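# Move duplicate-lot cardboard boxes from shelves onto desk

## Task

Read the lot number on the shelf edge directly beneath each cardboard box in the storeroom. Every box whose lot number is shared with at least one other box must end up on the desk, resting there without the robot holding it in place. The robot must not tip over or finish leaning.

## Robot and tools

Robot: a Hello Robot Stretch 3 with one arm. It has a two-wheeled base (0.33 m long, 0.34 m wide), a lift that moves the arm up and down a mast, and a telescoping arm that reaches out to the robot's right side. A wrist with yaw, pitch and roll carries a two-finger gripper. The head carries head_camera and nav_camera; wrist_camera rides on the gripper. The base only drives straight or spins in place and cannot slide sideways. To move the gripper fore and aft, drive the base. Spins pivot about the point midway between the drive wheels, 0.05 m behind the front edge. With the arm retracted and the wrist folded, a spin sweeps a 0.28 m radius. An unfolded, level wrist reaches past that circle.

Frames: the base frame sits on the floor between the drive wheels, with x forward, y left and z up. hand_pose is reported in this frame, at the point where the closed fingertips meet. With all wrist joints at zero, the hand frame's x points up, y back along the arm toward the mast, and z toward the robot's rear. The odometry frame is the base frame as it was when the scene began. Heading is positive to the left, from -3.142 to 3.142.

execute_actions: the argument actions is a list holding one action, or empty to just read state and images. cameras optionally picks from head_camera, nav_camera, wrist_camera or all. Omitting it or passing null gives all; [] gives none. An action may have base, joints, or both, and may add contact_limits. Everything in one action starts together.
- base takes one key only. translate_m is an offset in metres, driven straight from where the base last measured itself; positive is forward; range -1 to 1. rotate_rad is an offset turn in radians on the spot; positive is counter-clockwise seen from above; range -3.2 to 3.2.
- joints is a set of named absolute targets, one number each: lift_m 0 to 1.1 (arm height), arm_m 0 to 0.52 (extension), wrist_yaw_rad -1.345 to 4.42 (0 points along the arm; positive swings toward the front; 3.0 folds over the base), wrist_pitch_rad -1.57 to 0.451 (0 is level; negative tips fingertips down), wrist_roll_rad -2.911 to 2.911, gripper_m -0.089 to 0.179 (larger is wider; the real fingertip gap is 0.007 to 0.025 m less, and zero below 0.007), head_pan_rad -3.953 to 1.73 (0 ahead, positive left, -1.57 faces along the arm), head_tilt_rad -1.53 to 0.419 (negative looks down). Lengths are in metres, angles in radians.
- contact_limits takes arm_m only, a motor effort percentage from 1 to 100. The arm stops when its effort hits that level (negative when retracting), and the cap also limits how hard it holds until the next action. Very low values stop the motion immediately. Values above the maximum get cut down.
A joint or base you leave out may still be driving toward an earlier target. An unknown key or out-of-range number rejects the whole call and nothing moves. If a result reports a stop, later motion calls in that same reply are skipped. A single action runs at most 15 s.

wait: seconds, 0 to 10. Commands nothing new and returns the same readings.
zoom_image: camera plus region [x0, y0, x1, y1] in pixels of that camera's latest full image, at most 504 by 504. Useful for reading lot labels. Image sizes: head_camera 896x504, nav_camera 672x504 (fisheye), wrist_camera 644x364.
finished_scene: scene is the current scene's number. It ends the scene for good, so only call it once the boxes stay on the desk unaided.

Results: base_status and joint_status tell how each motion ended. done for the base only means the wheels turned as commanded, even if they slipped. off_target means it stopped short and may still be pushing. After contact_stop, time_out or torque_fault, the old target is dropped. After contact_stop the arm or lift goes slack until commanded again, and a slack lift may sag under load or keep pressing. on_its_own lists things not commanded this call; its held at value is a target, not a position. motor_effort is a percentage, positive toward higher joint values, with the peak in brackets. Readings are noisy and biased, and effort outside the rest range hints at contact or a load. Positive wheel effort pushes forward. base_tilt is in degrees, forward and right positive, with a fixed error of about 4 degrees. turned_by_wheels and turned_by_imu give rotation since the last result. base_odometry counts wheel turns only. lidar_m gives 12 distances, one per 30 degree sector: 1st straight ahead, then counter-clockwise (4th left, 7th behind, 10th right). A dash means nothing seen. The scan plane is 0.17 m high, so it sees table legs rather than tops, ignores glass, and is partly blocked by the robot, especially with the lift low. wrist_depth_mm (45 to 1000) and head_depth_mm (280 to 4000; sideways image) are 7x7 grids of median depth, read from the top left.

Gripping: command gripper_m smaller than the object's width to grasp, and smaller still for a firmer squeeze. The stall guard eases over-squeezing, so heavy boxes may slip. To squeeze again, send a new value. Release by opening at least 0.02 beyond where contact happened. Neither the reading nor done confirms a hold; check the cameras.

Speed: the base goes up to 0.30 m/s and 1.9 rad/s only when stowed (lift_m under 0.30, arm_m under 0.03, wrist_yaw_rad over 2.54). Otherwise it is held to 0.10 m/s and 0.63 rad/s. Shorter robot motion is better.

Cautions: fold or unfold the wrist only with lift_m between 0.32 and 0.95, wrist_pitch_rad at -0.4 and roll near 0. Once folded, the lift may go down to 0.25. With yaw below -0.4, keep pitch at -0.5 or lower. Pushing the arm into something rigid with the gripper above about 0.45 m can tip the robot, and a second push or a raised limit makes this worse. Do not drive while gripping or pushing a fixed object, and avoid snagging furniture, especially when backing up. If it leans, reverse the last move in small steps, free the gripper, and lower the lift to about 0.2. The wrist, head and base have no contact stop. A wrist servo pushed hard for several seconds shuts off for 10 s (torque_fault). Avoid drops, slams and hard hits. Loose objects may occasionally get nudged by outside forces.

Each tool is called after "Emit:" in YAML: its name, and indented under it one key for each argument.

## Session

Emit:
execute_actions:
  actions: []

Scene clock: 0.00 s.
base_odometry: x=+0.000 y=+0.000 heading=+0.000 (m, m, rad; odometry frame)
turned_by_wheels: +0.000 (rad since the last result)
turned_by_imu: +0.000 (rad since the last result)
base_tilt: forward=-2.1 right=+1.2 (deg)
lidar_m: 0.74 0.94 1.86 1.88 1.21 1.05 0.90 1.98 2.44 1.20 0.80 0.74
head_depth_mm: 658 658 660 661 665 665 669 / 682 683 684 686 689 691 691 / 708 711 711 713 713 719 719 / 735 736 739 741 742 744 746 / 769 767 770 775 773 778 778 / 796 801 805 808 807 813 814 / 833 838 841 843 845 848 849
base_status: not commanded
joint_positions: lift_m=+0.408 arm_m=+0.003 wrist_yaw_rad=+2.950 wrist_pitch_rad=-0.417 wrist_roll_rad=-0.013 gripper_m=+0.037 head_pan_rad=-0.007 head_tilt_rad=-0.020
joint_status: not commanded
motor_effort: left_wheel=+0 right_wheel=+0 lift_m=+29 arm_m=-1 wrist_yaw_rad=+0 wrist_pitch_rad=+7 wrist_roll_rad=+0 gripper_m=+0 head_pan_rad=+0 head_tilt_rad=+1 (%)
hand_pose: x=+0.0216 y=+0.0729 z=+0.4210 quat_wxyz=(+0.212, +0.698, +0.081, +0.679) (m; base frame)
wrist_depth_mm: - - - - - - - / - - - - - - - / - - - - - - - / 881 - 957 980 988 - - / 749 766 805 779 833 809 822 / 634 641 - 662 671 672 689 / 551 558 582 577 577 579 590
pictures: head_camera (sideways: a quarter turn clockwise sets it upright), nav_camera (sideways: a quarter turn counterclockwise sets it upright), wrist_camera
Images, in order (width x height): head_camera 896x504, nav_camera 672x504, wrist_camera 644x364.

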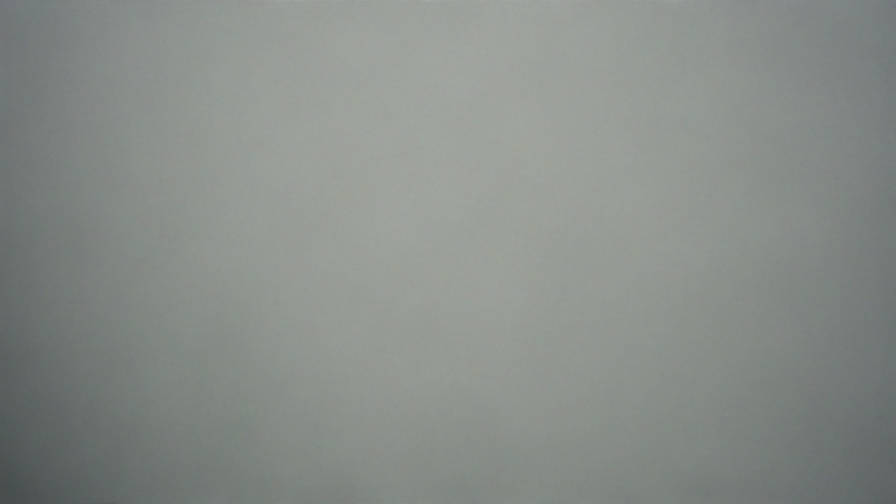

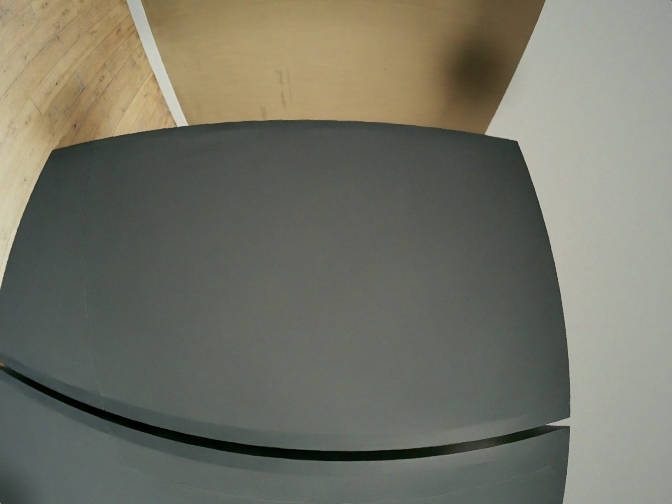

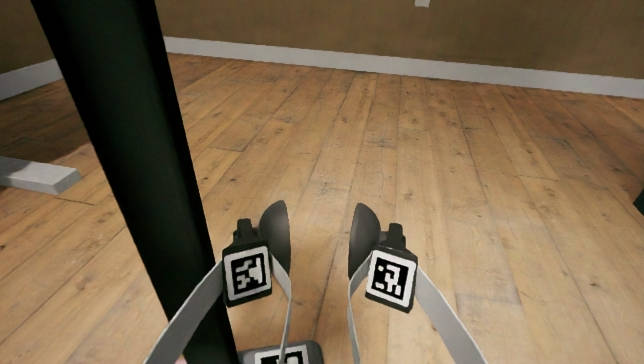

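Emit:
execute_actions:
  actions:
    - {"joints":{"head_pan_rad":-1.95,"head_tilt_rad":-0.3,"lift_m":0.28}}
  cameras: ["head_camera","nav_camera"]

Emit:
zoom_image:
  camera: "head_camera"
  region: [250, 0, 650, 504]

Emit:
execute_actions:
  actions:
    - {"joints":{"head_pan_rad":-3.4,"head_tilt_rad":-0.5}}
  cameras: ["nav_camera"]

Scene clock: 7.43 s.
base_odometry: x=+0.000 y=+0.000 heading=+0.000 (m, m, rad; odometry frame)
turned_by_wheels: +0.000 (rad since the last result)
turned_by_imu: +0.000 (rad since the last result)
base_tilt: forward=-2.2 right=+1.5 (deg)
lidar_m: 0.74 0.94 1.86 1.88 1.20 1.05 0.90 1.99 2.44 1.20 0.80 0.74
head_depth_mm: 2549 2743 2835 3002 2734 2028 1574 / 2561 2744 2828 3011 2760 1998 1569 / 2518 2506 2794 2979 2727 2007 1555 / 2528 2683 2845 2968 2680 1975 1553 / 2534 2706 2827 3028 2725 1970 1537 / 2568 2684 2799 2938 2703 1960 1539 / 2210 2266 2360 2402 2424 1947 1529
base_status: not commanded
joint_positions: lift_m=+0.281 arm_m=+0.003 wrist_yaw_rad=+2.950 wrist_pitch_rad=-0.418 wrist_roll_rad=-0.013 gripper_m=+0.037 head_pan_rad=-1.943 head_tilt_rad=-0.296
joint_status: all done
motor_effort: left_wheel=+1(0) right_wheel=+0(0) lift_m=+12(23) arm_m=-1(0) wrist_yaw_rad=+1(0) wrist_pitch_rad=+8(8) wrist_roll_rad=+0(1) gripper_m=+1(0) head_pan_rad=-3(42) head_tilt_rad=-1(14) (%)
hand_pose: x=+0.0216 y=+0.0728 z=+0.2934 quat_wxyz=(+0.212, +0.698, +0.081, +0.679) (m; base frame)
wrist_depth_mm: - - - - - - - / - - - - - - - / 852 - 942 970 986 - - / 706 - 722 733 748 754 776 / 577 577 607 593 624 606 620 / 483 503 - 508 509 515 521 / - - - 434 438 441 444
pictures: head_camera (sideways: a quarter turn clockwise sets it upright), nav_camera (sideways: a quarter turn counterclockwise sets it upright)
Images, in order (width x height): head_camera 896x504, nav_camera 672x504.

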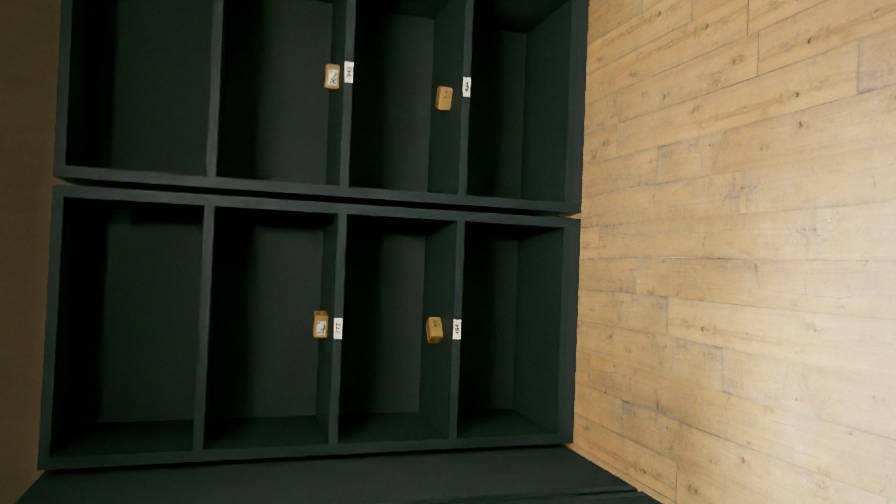

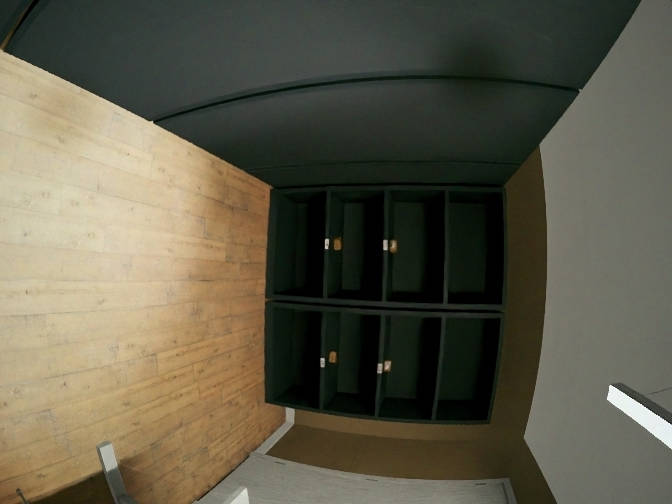

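Region (250, 0, 650, 504) of head_camera's 896x504 image, scaled by 1.000; it fills the left 400 columns of this view, and the rest is white.

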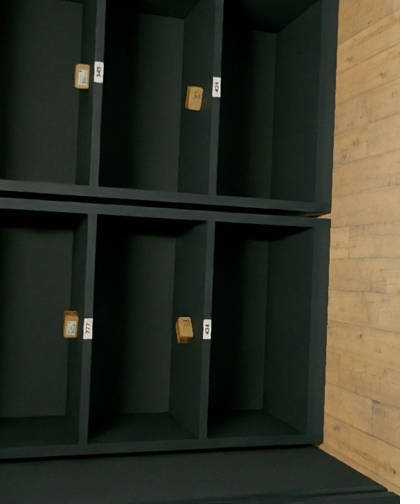

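Scene clock: 8.67 s.
base_odometry: x=+0.000 y=+0.000 heading=+0.000 (m, m, rad; odometry frame)
turned_by_wheels: +0.000 (rad since the last result)
turned_by_imu: +0.000 (rad since the last result)
base_tilt: forward=-2.1 right=+1.4 (deg)
lidar_m: 0.75 0.94 1.86 1.89 1.21 1.06 0.90 1.99 2.45 1.20 0.80 0.74
head_depth_mm: 1288 1395 1532 1274 1003 1598 1343 / 1312 1419 1553 1253 993 1625 1342 / 1321 1429 1557 1242 1029 1569 1327 / 1336 1451 1576 1227 1019 1603 1322 / 1357 1473 1594 1215 1182 1549 1317 / 1376 1492 1606 1196 1786 1572 1314 / 1394 1512 1624 1185 1793 1576 1309
base_status: not commanded
joint_positions: lift_m=+0.281 arm_m=+0.003 wrist_yaw_rad=+2.950 wrist_pitch_rad=-0.418 wrist_roll_rad=-0.013 gripper_m=+0.037 head_pan_rad=-3.393 head_tilt_rad=-0.494
joint_status: all done
motor_effort: left_wheel=+0(0) right_wheel=+0(0) lift_m=+12(13) arm_m=-1(1) wrist_yaw_rad=+2(0) wrist_pitch_rad=+8(7) wrist_roll_rad=+0(0) gripper_m=+0(1) head_pan_rad=-4(41) head_tilt_rad=-2(13) (%)
hand_pose: x=+0.0216 y=+0.0728 z=+0.2934 quat_wxyz=(+0.212, +0.698, +0.081, +0.679) (m; base frame)
wrist_depth_mm: - - - - - - - / - - - - - - - / 865 - 932 960 994 - - / 698 - 723 728 744 764 779 / 575 582 614 600 627 615 620 / 483 505 - 512 511 522 519 / - - - 432 438 445 446
pictures: nav_camera (sideways: a quarter turn counterclockwise sets it upright)
Images, in order (width x height): nav_camera 672x504.

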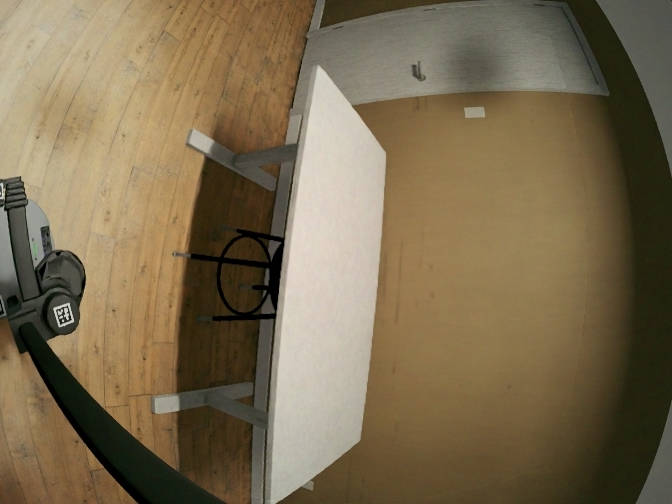

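Emit:
execute_actions:
  actions:
    - {"joints":{"head_pan_rad":-1.95,"head_tilt_rad":-0.3}}
  cameras: ["head_camera"]

Emit:
zoom_image:
  camera: "head_camera"
  region: [310, 40, 490, 130]

Emit:
zoom_image:
  camera: "head_camera"
  region: [300, 285, 480, 375]

Scene clock: 15.67 s.
base_odometry: x=+0.000 y=+0.000 heading=+0.000 (m, m, rad; odometry frame)
turned_by_wheels: +0.000 (rad since the last result)
turned_by_imu: +0.000 (rad since the last result)
base_tilt: forward=-2.4 right=+1.4 (deg)
lidar_m: 0.74 0.94 1.86 1.88 1.21 1.05 0.90 1.99 2.44 1.20 0.80 0.74
head_depth_mm: 2581 2712 2855 2941 2741 1989 1555 / 2519 2708 2847 3026 2734 1995 1551 / 2527 2673 2762 2994 2712 1961 1548 / 2536 2684 2816 2962 2740 1958 1532 / 2545 2664 2847 2948 2637 1951 1529 / 2516 2671 2822 2975 2649 1919 1519 / 2237 2258 2405 2510 2384 1906 1508
base_status: not commanded
joint_positions: lift_m=+0.281 arm_m=+0.003 wrist_yaw_rad=+2.950 wrist_pitch_rad=-0.418 wrist_roll_rad=-0.013 gripper_m=+0.037 head_pan_rad=-1.957 head_tilt_rad=-0.310
joint_status: all done
motor_effort: left_wheel=+0(0) right_wheel=+0(1) lift_m=+13(13) arm_m=-1(0) wrist_yaw_rad=+1(0) wrist_pitch_rad=+8(8) wrist_roll_rad=+1(0) gripper_m=+0(0) head_pan_rad=+3(41) head_tilt_rad=+3(14) (%)
hand_pose: x=+0.0216 y=+0.0728 z=+0.2934 quat_wxyz=(+0.212, +0.698, +0.081, +0.679) (m; base frame)
wrist_depth_mm: - - - - - - - / - - - - - - - / 852 - 936 962 980 999 - / 707 - 720 737 754 773 779 / 578 575 613 594 621 615 627 / 482 507 - 512 509 511 521 / - - - 434 439 441 444
pictures: head_camera (sideways: a quarter turn clockwise sets it upright)
Images, in order (width x height): head_camera 896x504.

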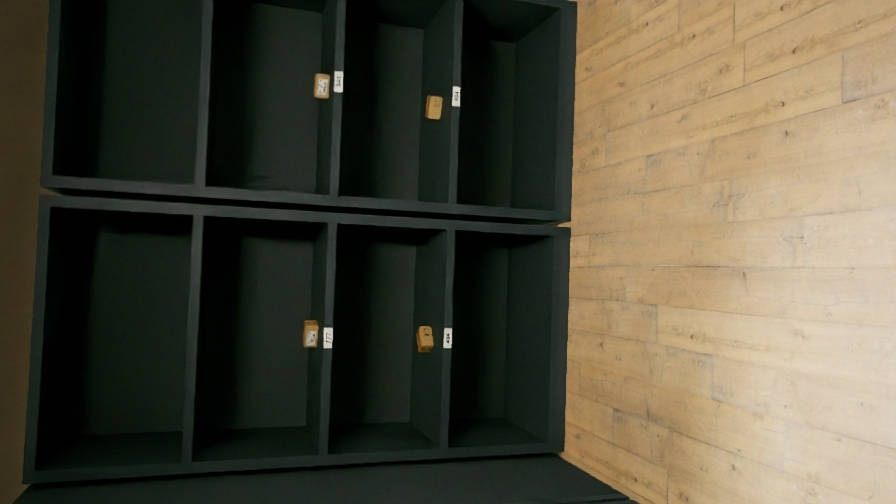

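Region (310, 40, 490, 130) of head_camera's 896x504 image, scaled by 2.800, with more detail than that image has.

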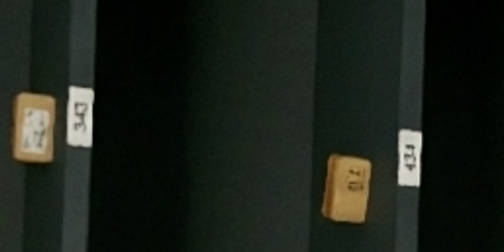

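Region (300, 285, 480, 375) of head_camera's 896x504 image, scaled by 2.800, with more detail than that image has.

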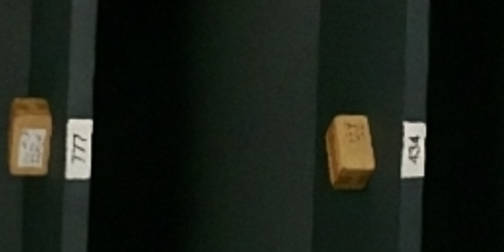

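Emit:
execute_actions:
  actions:
    - {"base":{"rotate_rad":1.22},"joints":{"head_pan_rad":0,"head_tilt_rad":-0.5}}
  cameras: []

Emit:
execute_actions:
  actions:
    - {"base":{"translate_m":1.0}}
  cameras: ["nav_camera"]

Scene clock: 23.07 s.
base_odometry: x=+0.000 y=+0.000 heading=+1.220 (m, m, rad; odometry frame)
turned_by_wheels: +1.220 (rad since the last result)
turned_by_imu: +1.212 (rad since the last result)
base_tilt: forward=-2.0 right=+1.3 (deg)
lidar_m: 1.86 1.96 1.21 0.90 1.65 2.32 2.41 0.99 0.76 0.74 0.77 1.11
head_depth_mm: 1579 1709 1872 2089 2116 1644 1354 / 1576 1728 1882 2095 2065 1631 1338 / 1580 1728 1890 2079 2068 1613 1329 / 1580 1724 1876 2096 2050 1604 1329 / 1589 1731 1908 2116 2025 1585 1323 / 1597 1724 1908 2109 2002 1582 1313 / 1590 1724 1903 2116 1988 1574 1314
base_status: done
joint_positions: lift_m=+0.281 arm_m=+0.003 wrist_yaw_rad=+2.950 wrist_pitch_rad=-0.418 wrist_roll_rad=-0.013 gripper_m=+0.037 head_pan_rad=-0.007 head_tilt_rad=-0.494
joint_status: all done
motor_effort: left_wheel=-3(12) right_wheel=+1(7) lift_m=+13(12) arm_m=-1(1) wrist_yaw_rad=+0(0) wrist_pitch_rad=+8(8) wrist_roll_rad=+0(0) gripper_m=+0(1) head_pan_rad=+3(42) head_tilt_rad=-2(14) (%)
hand_pose: x=+0.0216 y=+0.0728 z=+0.2934 quat_wxyz=(+0.212, +0.698, +0.081, +0.679) (m; base frame)
wrist_depth_mm: - - - - - - - / - - - - - - - / 893 - 940 949 955 - - / 695 - 725 734 747 751 775 / 573 580 603 596 629 615 616 / 486 505 - 510 509 509 518 / - - - 435 436 443 446
pictures: none
No camera images: the call's "cameras" was empty. Leave "cameras" out to get every camera's image.

Scene clock: 28.10 s.
base_odometry: x=+0.344 y=+0.939 heading=+1.220 (m, m, rad; odometry frame)
turned_by_wheels: +0.000 (rad since the last result)
turned_by_imu: +0.004 (rad since the last result)
base_tilt: forward=-2.0 right=+1.4 (deg)
lidar_m: 0.86 0.91 1.30 1.50 1.59 1.44 2.56 1.06 0.81 0.82 1.16 0.88
head_depth_mm: 695 759 831 915 1029 1166 1289 / 698 760 832 924 1030 1172 1294 / 701 760 837 926 1035 1172 1303 / 702 764 837 929 1037 1177 1301 / 702 766 837 930 1041 1184 1284 / 706 765 839 923 1047 1189 1285 / 695 757 840 916 1051 1190 1294
base_status: done
joint_positions: lift_m=+0.281 arm_m=+0.003 wrist_yaw_rad=+2.950 wrist_pitch_rad=-0.418 wrist_roll_rad=-0.013 gripper_m=+0.037 head_pan_rad=-0.007 head_tilt_rad=-0.495
joint_status: not commanded
motor_effort: left_wheel=-3(10) right_wheel=+1(6) lift_m=+13(13) arm_m=-2(0) wrist_yaw_rad=+1(1) wrist_pitch_rad=+8(8) wrist_roll_rad=+0(0) gripper_m=+0(1) head_pan_rad=+3(2) head_tilt_rad=-1(2) (%)
hand_pose: x=+0.0216 y=+0.0728 z=+0.2933 quat_wxyz=(+0.212, +0.698, +0.081, +0.679) (m; base frame)
wrist_depth_mm: - - - - - - 896 / - - - - - - 900 / 868 - 944 970 997 - 884 / 698 - 722 740 751 761 783 / 569 574 608 601 626 612 627 / 484 507 - 513 512 515 521 / - - - 434 436 441 449
pictures: nav_camera (sideways: a quarter turn counterclockwise sets it upright)
Images, in order (width x height): nav_camera 672x504.

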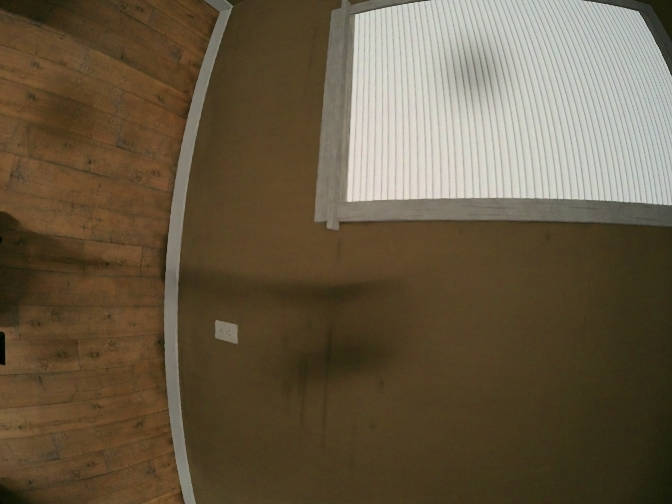

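Emit:
execute_actions:
  actions:
    - {"base":{"translate_m":0.36}}
  cameras: []

Emit:
execute_actions:
  actions:
    - {"base":{"rotate_rad":-1.61}}
  cameras: ["nav_camera"]

Emit:
execute_actions:
  actions:
    - {"base":{"translate_m":1.0}}
  cameras: []

Scene clock: 35.27 s.
base_odometry: x=+0.468 y=+1.277 heading=+1.220 (m, m, rad; odometry frame)
turned_by_wheels: +0.000 (rad since the last result)
turned_by_imu: +0.001 (rad since the last result)
base_tilt: forward=-1.9 right=+1.3 (deg)
lidar_m: 0.50 0.53 0.75 1.48 1.34 1.62 2.61 1.09 0.97 1.58 0.67 0.51
head_depth_mm: 385 417 457 506 567 643 740 / 385 419 459 508 568 643 743 / 387 420 461 510 569 647 747 / 386 421 461 511 573 652 750 / 388 422 463 513 574 652 755 / 389 424 464 514 577 655 760 / 391 425 466 514 569 644 762
base_status: done
joint_positions: lift_m=+0.281 arm_m=+0.003 wrist_yaw_rad=+2.950 wrist_pitch_rad=-0.418 wrist_roll_rad=-0.013 gripper_m=+0.037 head_pan_rad=-0.007 head_tilt_rad=-0.495
joint_status: not commanded
motor_effort: left_wheel=-3(11) right_wheel=+1(7) lift_m=+13(13) arm_m=-1(2) wrist_yaw_rad=+0(1) wrist_pitch_rad=+8(8) wrist_roll_rad=+0(0) gripper_m=+1(1) head_pan_rad=+3(3) head_tilt_rad=-2(2) (%)
hand_pose: x=+0.0216 y=+0.0727 z=+0.2933 quat_wxyz=(+0.212, +0.698, +0.081, +0.679) (m; base frame)
wrist_depth_mm: - - - - - 714 509 / - - - - - 728 513 / 905 - 923 960 967 735 516 / 695 - 722 746 750 685 521 / 574 580 609 596 627 615 513 / 486 502 - 509 511 511 493 / - - - 434 435 442 449
pictures: none
No camera images: the call's "cameras" was empty. Leave "cameras" out to get every camera's image.

Scene clock: 37.70 s.
base_odometry: x=+0.468 y=+1.277 heading=-0.390 (m, m, rad; odometry frame)
turned_by_wheels: -1.610 (rad since the last result)
turned_by_imu: -1.599 (rad since the last result)
base_tilt: forward=-2.2 right=+1.3 (deg)
lidar_m: 1.83 0.70 0.51 0.50 0.52 0.71 1.49 1.32 1.61 3.01 1.14 0.97
head_depth_mm: 1974 2146 2386 2477 1404 1381 1298 / 1969 2138 2354 2568 2074 1629 1340 / 1939 2134 2331 2549 2062 1613 1337 / 1958 2119 2359 2510 2027 1610 1326 / 1972 2138 2360 2514 2023 1596 1318 / 1952 2124 2316 2487 1993 1583 1303 / 1642 1672 1706 1749 1777 1546 1304
base_status: done
joint_positions: lift_m=+0.281 arm_m=+0.003 wrist_yaw_rad=+2.950 wrist_pitch_rad=-0.418 wrist_roll_rad=-0.013 gripper_m=+0.037 head_pan_rad=-0.007 head_tilt_rad=-0.495
joint_status: not commanded
motor_effort: left_wheel=+4(17) right_wheel=-2(5) lift_m=+13(14) arm_m=-2(2) wrist_yaw_rad=+0(0) wrist_pitch_rad=+8(8) wrist_roll_rad=+1(0) gripper_m=+0(0) head_pan_rad=+3(3) head_tilt_rad=-2(2) (%)
hand_pose: x=+0.0216 y=+0.0727 z=+0.2933 quat_wxyz=(+0.212, +0.698, +0.081, +0.679) (m; base frame)
wrist_depth_mm: 445 471 485 505 531 551 585 / 481 - 528 557 582 616 657 / 534 - 580 618 655 690 742 / 569 - 634 661 708 724 774 / 571 575 610 592 624 618 619 / 485 506 - 514 511 513 522 / - - - 433 437 446 444
pictures: nav_camera (sideways: a quarter turn counterclockwise sets it upright)
Images, in order (width x height): nav_camera 672x504.

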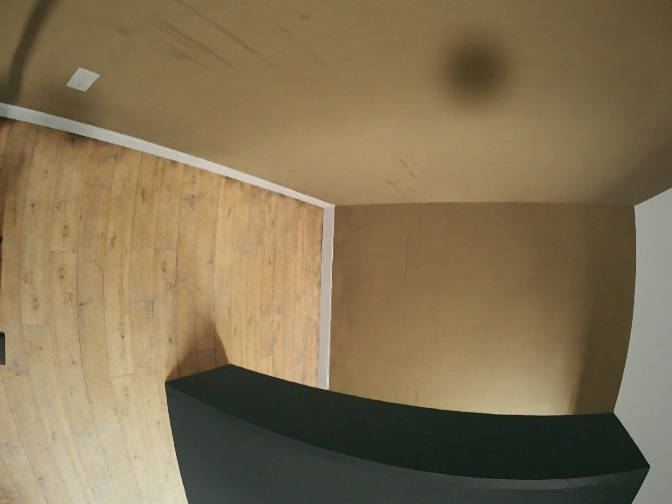

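Scene clock: 42.73 s.
base_odometry: x=+1.393 y=+0.897 heading=-0.390 (m, m, rad; odometry frame)
turned_by_wheels: +0.000 (rad since the last result)
turned_by_imu: +0.004 (rad since the last result)
base_tilt: forward=-2.1 right=+1.3 (deg)
lidar_m: 1.27 0.67 0.49 0.48 0.50 0.69 2.03 2.20 0.56 0.54 0.57 1.32
head_depth_mm: 1066 1171 1277 1416 1588 1648 1348 / 1070 1167 1276 1422 1581 1640 1340 / 1067 1163 1280 1416 1592 1615 1339 / 1064 1160 1275 1422 1570 1605 1328 / 1068 1157 1271 1415 1583 1597 1313 / 1064 1156 1270 1404 1573 1595 1309 / 1069 1154 1275 1398 1546 1531 1309
base_status: done
joint_positions: lift_m=+0.281 arm_m=+0.003 wrist_yaw_rad=+2.950 wrist_pitch_rad=-0.418 wrist_roll_rad=-0.013 gripper_m=+0.037 head_pan_rad=-0.007 head_tilt_rad=-0.495
joint_status: not commanded
motor_effort: left_wheel=+2(17) right_wheel=-2(4) lift_m=+13(13) arm_m=-1(2) wrist_yaw_rad=+1(0) wrist_pitch_rad=+8(8) wrist_roll_rad=+0(1) gripper_m=+0(0) head_pan_rad=+3(3) head_tilt_rad=-1(2) (%)
hand_pose: x=+0.0216 y=+0.0727 z=+0.2933 quat_wxyz=(+0.212, +0.698, +0.081, +0.679) (m; base frame)
wrist_depth_mm: 433 454 466 486 512 537 567 / 470 - 512 533 567 594 634 / 516 - 562 591 634 672 711 / 556 - 615 645 684 718 733 / 568 577 612 594 628 616 612 / 485 506 - 510 507 508 521 / - - - 437 437 442 447
pictures: none
No camera images: the call's "cameras" was empty. Leave "cameras" out to get every camera's image.

Emit:
execute_actions:
  actions:
    - {"base":{"translate_m":0.81}}
  cameras: []

Emit:
execute_actions:
  actions:
    - {"base":{"rotate_rad":-1.6},"joints":{"head_pan_rad":-1.57,"head_tilt_rad":-0.75}}
  cameras: []

Emit:
execute_actions:
  actions:
    - {"base":{"translate_m":1.0}}
  cameras: ["head_camera","nav_camera"]

Emit:
execute_actions:
  actions:
    - {"base":{"translate_m":0.93}}
  cameras: ["head_camera"]

Emit:
execute_actions:
  actions:
    - {"base":{"translate_m":0.93}}
  cameras: ["head_camera","nav_camera"]

Scene clock: 53.73 s.
base_odometry: x=+2.142 y=+0.589 heading=-0.390 (m, m, rad; odometry frame)
turned_by_wheels: +0.000 (rad since the last result)
turned_by_imu: +0.003 (rad since the last result)
base_tilt: forward=-2.1 right=+1.4 (deg)
lidar_m: 0.46 0.48 0.48 0.46 0.48 0.67 1.99 0.79 0.80 1.66 0.64 0.48
head_depth_mm: 358 390 428 474 531 604 699 / 358 389 427 473 530 603 697 / 358 389 426 472 530 603 697 / 357 389 426 472 529 602 695 / 357 389 425 472 528 600 693 / 357 388 425 471 528 599 692 / 357 388 425 471 528 598 690
base_status: done
joint_positions: lift_m=+0.281 arm_m=+0.003 wrist_yaw_rad=+2.950 wrist_pitch_rad=-0.418 wrist_roll_rad=-0.013 gripper_m=+0.037 head_pan_rad=-0.007 head_tilt_rad=-0.495
joint_status: not commanded
motor_effort: left_wheel=+2(15) right_wheel=-1(3) lift_m=+13(13) arm_m=-1(1) wrist_yaw_rad=-1(0) wrist_pitch_rad=+8(8) wrist_roll_rad=+0(0) gripper_m=+0(0) head_pan_rad=+3(3) head_tilt_rad=-2(1) (%)
hand_pose: x=+0.0216 y=+0.0727 z=+0.2933 quat_wxyz=(+0.212, +0.698, +0.081, +0.679) (m; base frame)
wrist_depth_mm: 418 440 455 471 500 517 458 / 455 - 494 518 543 571 464 / 501 - 545 573 603 621 472 / 540 - 599 625 662 648 475 / 567 576 605 597 627 589 481 / 483 509 - 510 506 515 470 / - - - 431 437 442 437
pictures: none
No camera images: the call's "cameras" was empty. Leave "cameras" out to get every camera's image.

Scene clock: 56.17 s.
base_odometry: x=+2.142 y=+0.589 heading=-1.990 (m, m, rad; odometry frame)
turned_by_wheels: -1.600 (rad since the last result)
turned_by_imu: -1.589 (rad since the last result)
base_tilt: forward=-2.3 right=+1.3 (deg)
lidar_m: 1.87 0.67 0.48 0.46 0.48 0.48 0.46 0.48 0.65 1.74 0.81 0.79
head_depth_mm: 1313 1278 1260 1234 1209 1203 1141 / 1881 1827 1788 1756 1552 1367 1188 / 2931 3112 2415 1956 1604 1356 1186 / 2947 3251 2453 1938 1587 1352 1178 / 2965 3175 2422 1922 1577 1347 1176 / 2945 3144 2416 1899 1563 1334 1166 / 2914 3034 2388 1882 1559 1328 1163
base_status: done
joint_positions: lift_m=+0.281 arm_m=+0.003 wrist_yaw_rad=+2.950 wrist_pitch_rad=-0.418 wrist_roll_rad=-0.013 gripper_m=+0.037 head_pan_rad=-1.563 head_tilt_rad=-0.741
joint_status: all done
motor_effort: left_wheel=+4(17) right_wheel=-2(5) lift_m=+12(13) arm_m=-2(1) wrist_yaw_rad=+0(0) wrist_pitch_rad=+8(8) wrist_roll_rad=+0(0) gripper_m=+0(0) head_pan_rad=-3(43) head_tilt_rad=-3(16) (%)
hand_pose: x=+0.0216 y=+0.0727 z=+0.2933 quat_wxyz=(+0.212, +0.698, +0.081, +0.679) (m; base frame)
wrist_depth_mm: 408 434 454 475 503 535 569 / 442 - 493 523 557 593 631 / 489 - 539 577 617 659 714 / 526 - 596 631 679 728 748 / 553 571 612 590 632 611 621 / 483 508 - 512 504 512 516 / - - - 437 438 445 447
pictures: none
No camera images: the call's "cameras" was empty. Leave "cameras" out to get every camera's image.

Scene clock: 61.20 s.
base_odometry: x=+1.735 y=-0.325 heading=-1.990 (m, m, rad; odometry frame)
turned_by_wheels: +0.000 (rad since the last result)
turned_by_imu: +0.004 (rad since the last result)
base_tilt: forward=-2.1 right=+1.4 (deg)
lidar_m: 1.88 0.67 0.49 0.47 0.49 0.66 1.47 1.52 0.68 1.00 0.69 1.41
head_depth_mm: 850 808 634 1080 967 1175 1201 / 848 795 628 1147 968 1279 1193 / 845 785 620 1139 961 1285 1192 / 850 700 612 1129 951 1276 1179 / 844 706 601 1116 946 1259 1177 / 846 745 599 1109 936 1256 1168 / 844 736 613 1099 930 1248 1157
base_status: done
joint_positions: lift_m=+0.281 arm_m=+0.003 wrist_yaw_rad=+2.950 wrist_pitch_rad=-0.418 wrist_roll_rad=-0.013 gripper_m=+0.037 head_pan_rad=-1.563 head_tilt_rad=-0.741
joint_status: not commanded
motor_effort: left_wheel=+2(17) right_wheel=-1(3) lift_m=+13(13) arm_m=-1(1) wrist_yaw_rad=+0(2) wrist_pitch_rad=+8(8) wrist_roll_rad=+1(1) gripper_m=+1(0) head_pan_rad=-3(3) head_tilt_rad=-3(3) (%)
hand_pose: x=+0.0216 y=+0.0727 z=+0.2933 quat_wxyz=(+0.212, +0.698, +0.081, +0.679) (m; base frame)
wrist_depth_mm: 419 443 459 483 507 538 576 / 452 - 505 528 565 595 640 / 494 - 550 582 627 673 723 / 540 - 601 640 680 721 758 / 557 581 611 602 628 616 625 / 486 501 - 511 510 510 519 / - - - 435 438 445 447
pictures: head_camera (sideways: a quarter turn clockwise sets it upright), nav_camera (sideways: a quarter turn counterclockwise sets it upright)
Images, in order (width x height): head_camera 896x504, nav_camera 672x504.

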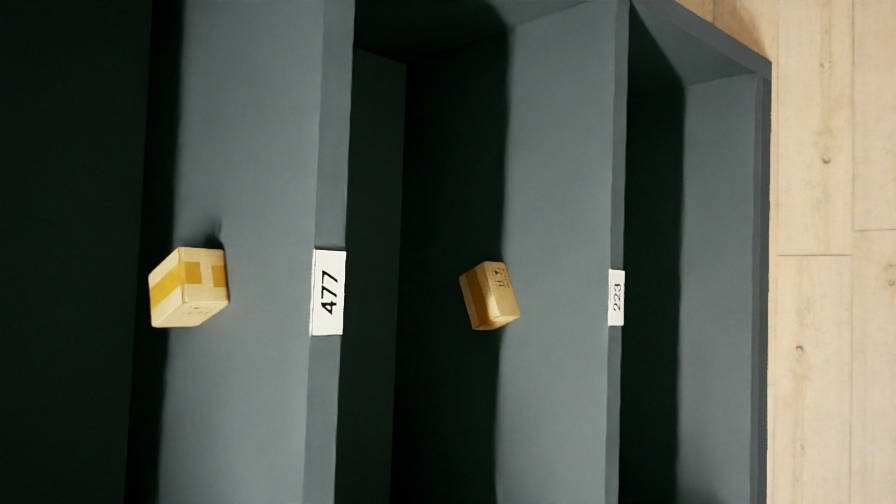

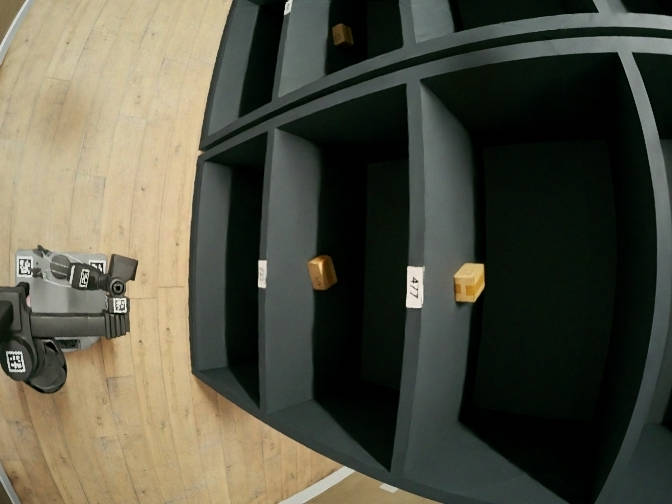

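Scene clock: 66.00 s.
base_odometry: x=+1.356 y=-1.174 heading=-1.990 (m, m, rad; odometry frame)
turned_by_wheels: +0.000 (rad since the last result)
turned_by_imu: +0.004 (rad since the last result)
base_tilt: forward=-2.2 right=+1.4 (deg)
lidar_m: 1.86 0.68 0.49 0.48 0.49 0.67 1.85 1.41 0.67 0.99 0.69 1.40
head_depth_mm: 845 808 611 1084 952 1118 1199 / 846 796 627 1143 965 1275 1187 / 844 784 619 1133 961 1281 1186 / 842 737 607 1122 956 1267 1176 / 843 756 603 1112 947 1262 1170 / 843 746 596 1107 939 1254 1164 / 842 734 611 1090 929 1244 1159
base_status: done
joint_positions: lift_m=+0.281 arm_m=+0.003 wrist_yaw_rad=+2.950 wrist_pitch_rad=-0.418 wrist_roll_rad=-0.013 gripper_m=+0.037 head_pan_rad=-1.563 head_tilt_rad=-0.741
joint_status: not commanded
motor_effort: left_wheel=+1(16) right_wheel=-1(4) lift_m=+13(12) arm_m=-2(2) wrist_yaw_rad=+0(0) wrist_pitch_rad=+8(8) wrist_roll_rad=+1(0) gripper_m=+0(0) head_pan_rad=-3(3) head_tilt_rad=-3(3) (%)
hand_pose: x=+0.0216 y=+0.0727 z=+0.2933 quat_wxyz=(+0.212, +0.698, +0.081, +0.679) (m; base frame)
wrist_depth_mm: 422 451 460 487 513 541 577 / 456 - 510 534 564 603 642 / 501 - 556 594 630 678 729 / 544 - 612 640 686 725 769 / 569 575 612 599 632 613 621 / 487 498 - 513 513 517 518 / - - - 436 437 442 449
pictures: head_camera (sideways: a quarter turn clockwise sets it upright)
Images, in order (width x height): head_camera 896x504.

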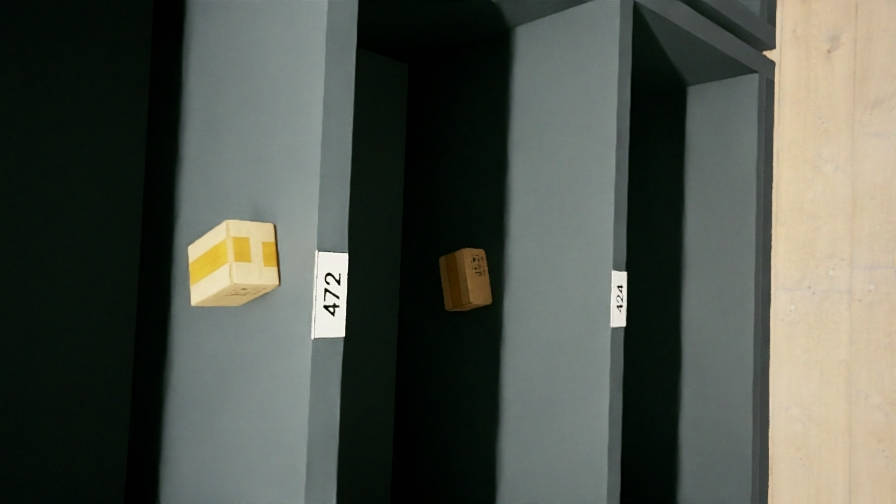

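Scene clock: 70.80 s.
base_odometry: x=+0.978 y=-2.024 heading=-1.990 (m, m, rad; odometry frame)
turned_by_wheels: +0.000 (rad since the last result)
turned_by_imu: +0.004 (rad since the last result)
base_tilt: forward=-2.2 right=+1.5 (deg)
lidar_m: 1.43 0.68 0.49 0.48 0.49 0.68 1.87 1.40 0.67 0.99 0.69 1.40
head_depth_mm: 844 810 610 1085 950 1111 1202 / 841 797 626 1144 966 1269 1190 / 844 781 619 1136 957 1285 1186 / 842 738 612 1130 952 1266 1177 / 843 658 604 1119 944 1266 1171 / 842 747 595 1108 937 1259 1163 / 843 737 611 1096 932 1246 1161
base_status: done
joint_positions: lift_m=+0.281 arm_m=+0.003 wrist_yaw_rad=+2.950 wrist_pitch_rad=-0.418 wrist_roll_rad=-0.013 gripper_m=+0.037 head_pan_rad=-1.563 head_tilt_rad=-0.741
joint_status: not commanded
motor_effort: left_wheel=+1(15) right_wheel=-1(4) lift_m=+13(13) arm_m=-2(1) wrist_yaw_rad=+1(1) wrist_pitch_rad=+8(8) wrist_roll_rad=+0(0) gripper_m=+0(0) head_pan_rad=-3(3) head_tilt_rad=-3(3) (%)
hand_pose: x=+0.0216 y=+0.0727 z=+0.2933 quat_wxyz=(+0.212, +0.698, +0.081, +0.679) (m; base frame)
wrist_depth_mm: 423 450 462 486 514 536 576 / 458 - 503 537 570 603 639 / 502 - 557 591 633 665 718 / 550 - 610 644 677 730 756 / 569 578 600 603 630 611 622 / 484 502 - 509 511 514 520 / - - - 435 437 439 448
pictures: head_camera (sideways: a quarter turn clockwise sets it upright), nav_camera (sideways: a quarter turn counterclockwise sets it upright)
Images, in order (width x height): head_camera 896x504, nav_camera 672x504.

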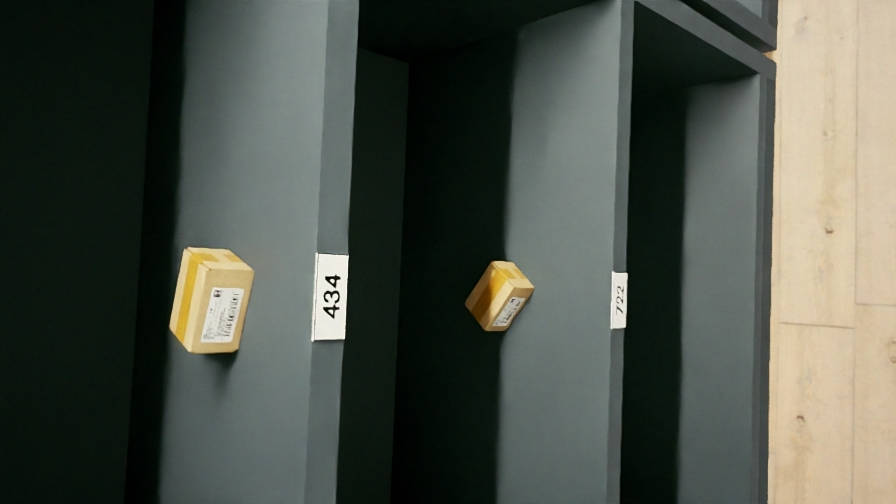

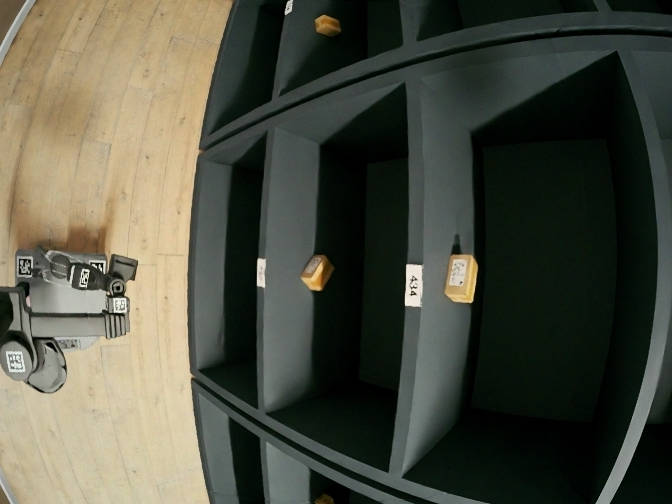

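Try reading unit 4 from here by panning.

Emit:
execute_actions:
  actions:
    - {"base":{"translate_m":0.2},"joints":{"head_pan_rad":-0.75,"head_tilt_rad":-0.55}}
  cameras: ["head_camera"]

Emit:
zoom_image:
  camera: "head_camera"
  region: [250, 150, 700, 504]

Scene clock: 76.23 s.
base_odometry: x=+0.897 y=-2.207 heading=-1.990 (m, m, rad; odometry frame)
turned_by_wheels: +0.000 (rad since the last result)
turned_by_imu: +0.000 (rad since the last result)
base_tilt: forward=-2.2 right=+1.5 (deg)
lidar_m: 1.23 0.68 0.49 0.48 0.49 0.67 1.88 0.80 0.85 0.92 0.59 1.28
head_depth_mm: 486 524 560 606 750 889 824 / 995 1073 727 668 730 831 1059 / 1086 1167 867 1348 1119 943 1059 / 1192 1266 854 1463 1114 1400 1236 / 1266 1350 954 1443 1179 1427 1271 / 1176 1248 1386 1428 1644 1467 1262 / 1093 1167 1286 1413 1603 1495 1260
base_status: done
joint_positions: lift_m=+0.281 arm_m=+0.003 wrist_yaw_rad=+2.950 wrist_pitch_rad=-0.418 wrist_roll_rad=-0.013 gripper_m=+0.037 head_pan_rad=-0.757 head_tilt_rad=-0.556
joint_status: all done
motor_effort: left_wheel=+1(14) right_wheel=-1(4) lift_m=+14(12) arm_m=-1(2) wrist_yaw_rad=+1(0) wrist_pitch_rad=+8(8) wrist_roll_rad=+0(1) gripper_m=+1(1) head_pan_rad=+3(39) head_tilt_rad=+2(14) (%)
hand_pose: x=+0.0216 y=+0.0727 z=+0.2933 quat_wxyz=(+0.212, +0.698, +0.081, +0.679) (m; base frame)
wrist_depth_mm: 423 448 465 486 514 540 573 / 457 - 507 534 565 596 643 / 499 - 556 588 626 673 724 / 543 - 606 641 691 720 759 / 571 571 613 598 622 615 623 / 485 504 - 512 508 514 520 / - - - 435 436 442 446
pictures: head_camera (sideways: a quarter turn clockwise sets it upright)
Images, in order (width x height): head_camera 896x504.

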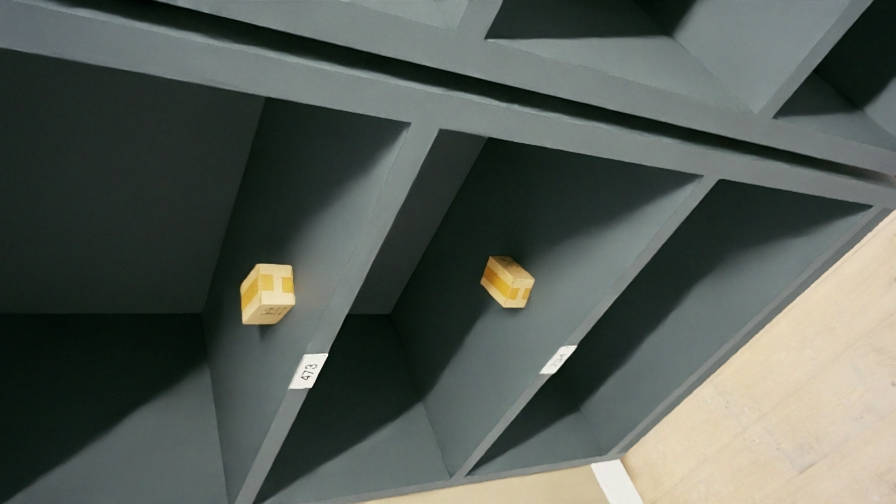

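Region (250, 150, 700, 504) of head_camera's 896x504 image, scaled by 1.120, with more detail than that image has; it fills the top 396 rows of this view, and the rest is white.

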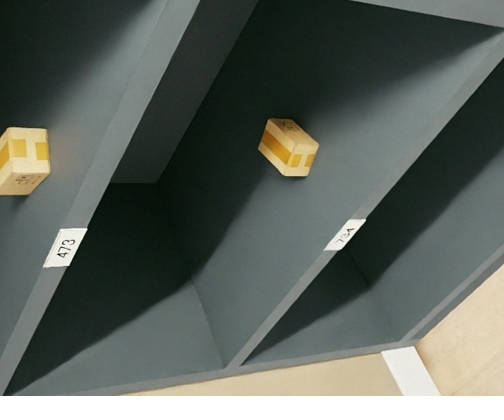

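Emit:
execute_actions:
  actions:
    - {"base":{"translate_m":-0.1},"joints":{"lift_m":0.94,"head_pan_rad":-1.57}}
  cameras: []

Emit:
execute_actions:
  actions:
    - {"joints":{"wrist_yaw_rad":-0.25,"gripper_m":0.175,"wrist_pitch_rad":-0.15,"lift_m":0.98}}
  cameras: []

Emit:
execute_actions:
  actions:
    - {"joints":{"arm_m":0.2}}
  cameras: ["wrist_camera","head_camera"]

Scene clock: 91.37 s.
base_odometry: x=+0.937 y=-2.115 heading=-1.990 (m, m, rad; odometry frame)
turned_by_wheels: +0.000 (rad since the last result)
turned_by_imu: -0.001 (rad since the last result)
base_tilt: forward=-2.1 right=+1.3 (deg)
lidar_m: 1.33 0.68 0.49 0.48 0.49 0.68 1.88 0.76 0.74 0.99 0.64 1.38
head_depth_mm: 827 908 890 635 1162 - - / 827 906 880 655 1127 - - / 822 907 866 647 1119 956 - / 823 906 845 643 1114 943 - / 824 904 836 633 1098 938 - / 820 902 825 626 1090 933 - / 824 905 809 619 1049 877 1170
base_status: done
joint_positions: lift_m=+0.939 arm_m=+0.003 wrist_yaw_rad=+2.950 wrist_pitch_rad=-0.418 wrist_roll_rad=-0.013 gripper_m=+0.037 head_pan_rad=-1.563 head_tilt_rad=-0.556
joint_status: all done
motor_effort: left_wheel=+1(14) right_wheel=-1(5) lift_m=+40(39) arm_m=-2(2) wrist_yaw_rad=+2(2) wrist_pitch_rad=+8(8) wrist_roll_rad=+0(1) gripper_m=+1(0) head_pan_rad=-3(43) head_tilt_rad=+2(2) (%)
hand_pose: x=+0.0215 y=+0.0727 z=+0.9519 quat_wxyz=(+0.212, +0.698, +0.082, +0.679) (m; base frame)
wrist_depth_mm: 424 446 464 487 508 537 567 / 460 - 513 537 570 598 649 / 504 - 554 596 626 677 723 / 551 - 620 655 709 773 825 / 615 647 689 746 802 904 981 / 699 741 - 871 984 - - / 781 852 938 - - - -
pictures: none
No camera images: the call's "cameras" was empty. Leave "cameras" out to get every camera's image.

Scene clock: 93.97 s.
base_odometry: x=+0.937 y=-2.115 heading=-1.990 (m, m, rad; odometry frame)
turned_by_wheels: +0.000 (rad since the last result)
turned_by_imu: +0.000 (rad since the last result)
base_tilt: forward=-1.9 right=+1.3 (deg)
lidar_m: 1.33 0.68 0.49 0.48 0.49 0.68 1.88 0.76 0.73 0.99 0.64 1.38
head_depth_mm: 827 907 893 633 - - - / 826 909 875 627 - - - / 824 906 862 620 - - - / 821 903 845 636 1140 - - / 821 902 838 632 1093 885 1199 / 822 900 824 625 1088 883 1183 / 819 899 810 618 1046 876 1158
base_status: not commanded
joint_positions: lift_m=+0.979 arm_m=+0.003 wrist_yaw_rad=-0.248 wrist_pitch_rad=-0.175 wrist_roll_rad=-0.013 gripper_m=+0.175 head_pan_rad=-1.563 head_tilt_rad=-0.556
joint_status: all done
motor_effort: left_wheel=+1(2) right_wheel=-1(1) lift_m=+40(41) arm_m=-2(1) wrist_yaw_rad=-1(2) wrist_pitch_rad=+12(14) wrist_roll_rad=+0(0) gripper_m=+0(100) head_pan_rad=-3(4) head_tilt_rad=+2(2) (%)
hand_pose: x=-0.0824 y=-0.3881 z=+1.0498 quat_wxyz=(+0.696, -0.025, -0.702, -0.149) (m; base frame)
wrist_depth_mm: 590 623 665 705 733 561 416 / 627 658 707 745 790 569 422 / 609 653 594 707 731 581 427 / 386 393 405 418 428 438 446 / 290 311 324 353 788 613 473 / - 842 895 938 867 667 902 / 686 749 756 761 774 603 764
pictures: none
No camera images: the call's "cameras" was empty. Leave "cameras" out to get every camera's image.

Scene clock: 96.67 s.
base_odometry: x=+0.937 y=-2.115 heading=-1.990 (m, m, rad; odometry frame)
turned_by_wheels: +0.000 (rad since the last result)
turned_by_imu: +0.000 (rad since the last result)
base_tilt: forward=-2.0 right=+1.4 (deg)
lidar_m: 1.33 0.67 0.49 0.48 0.49 0.67 1.88 0.76 0.74 0.99 0.64 1.38
head_depth_mm: 824 911 962 - 1130 915 1195 / 823 906 - - 1090 908 1218 / 822 904 - - 1085 899 1208 / 822 902 956 - 1074 897 1200 / 820 903 840 634 1099 887 1196 / 819 900 822 624 1091 883 1194 / 819 900 809 617 1053 878 1157
base_status: not commanded
joint_positions: lift_m=+0.979 arm_m=+0.200 wrist_yaw_rad=-0.250 wrist_pitch_rad=-0.174 wrist_roll_rad=-0.013 gripper_m=+0.175 head_pan_rad=-1.563 head_tilt_rad=-0.556
joint_status: all done
motor_effort: left_wheel=+2(1) right_wheel=-1(1) lift_m=+40(39) arm_m=+2(2) wrist_yaw_rad=+0(1) wrist_pitch_rad=+11(12) wrist_roll_rad=+0(0) gripper_m=+0(0) head_pan_rad=-3(3) head_tilt_rad=+2(2) (%)
hand_pose: x=-0.0828 y=-0.5851 z=+1.0499 quat_wxyz=(+0.696, -0.025, -0.702, -0.149) (m; base frame)
wrist_depth_mm: 434 454 490 519 560 562 418 / 455 478 514 545 592 562 421 / 476 508 535 574 614 575 424 / 385 393 292 385 429 437 412 / 283 289 251 261 298 320 309 / - 218 221 226 228 226 237 / 174 179 182 184 186 188 193
pictures: head_camera (sideways: a quarter turn clockwise sets it upright), wrist_camera
Images, in order (width x height): head_camera 896x504, wrist_camera 644x364.

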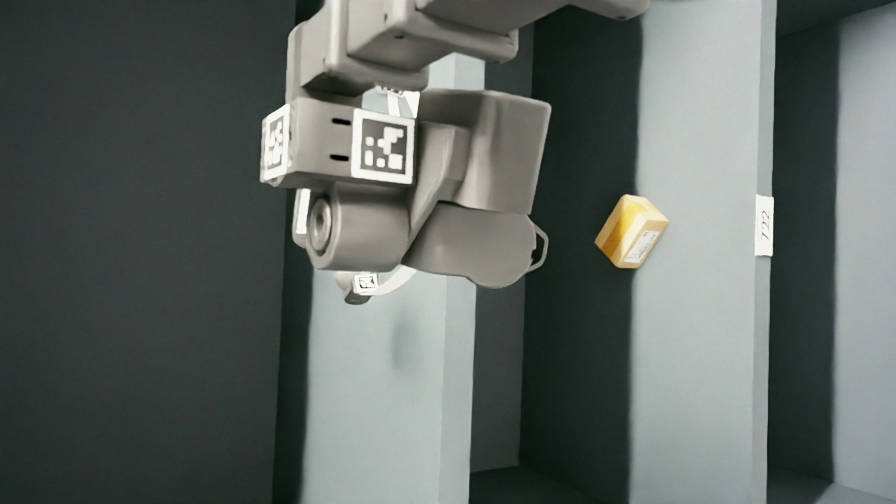

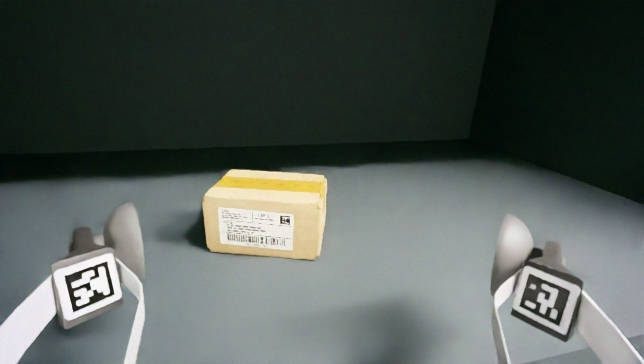

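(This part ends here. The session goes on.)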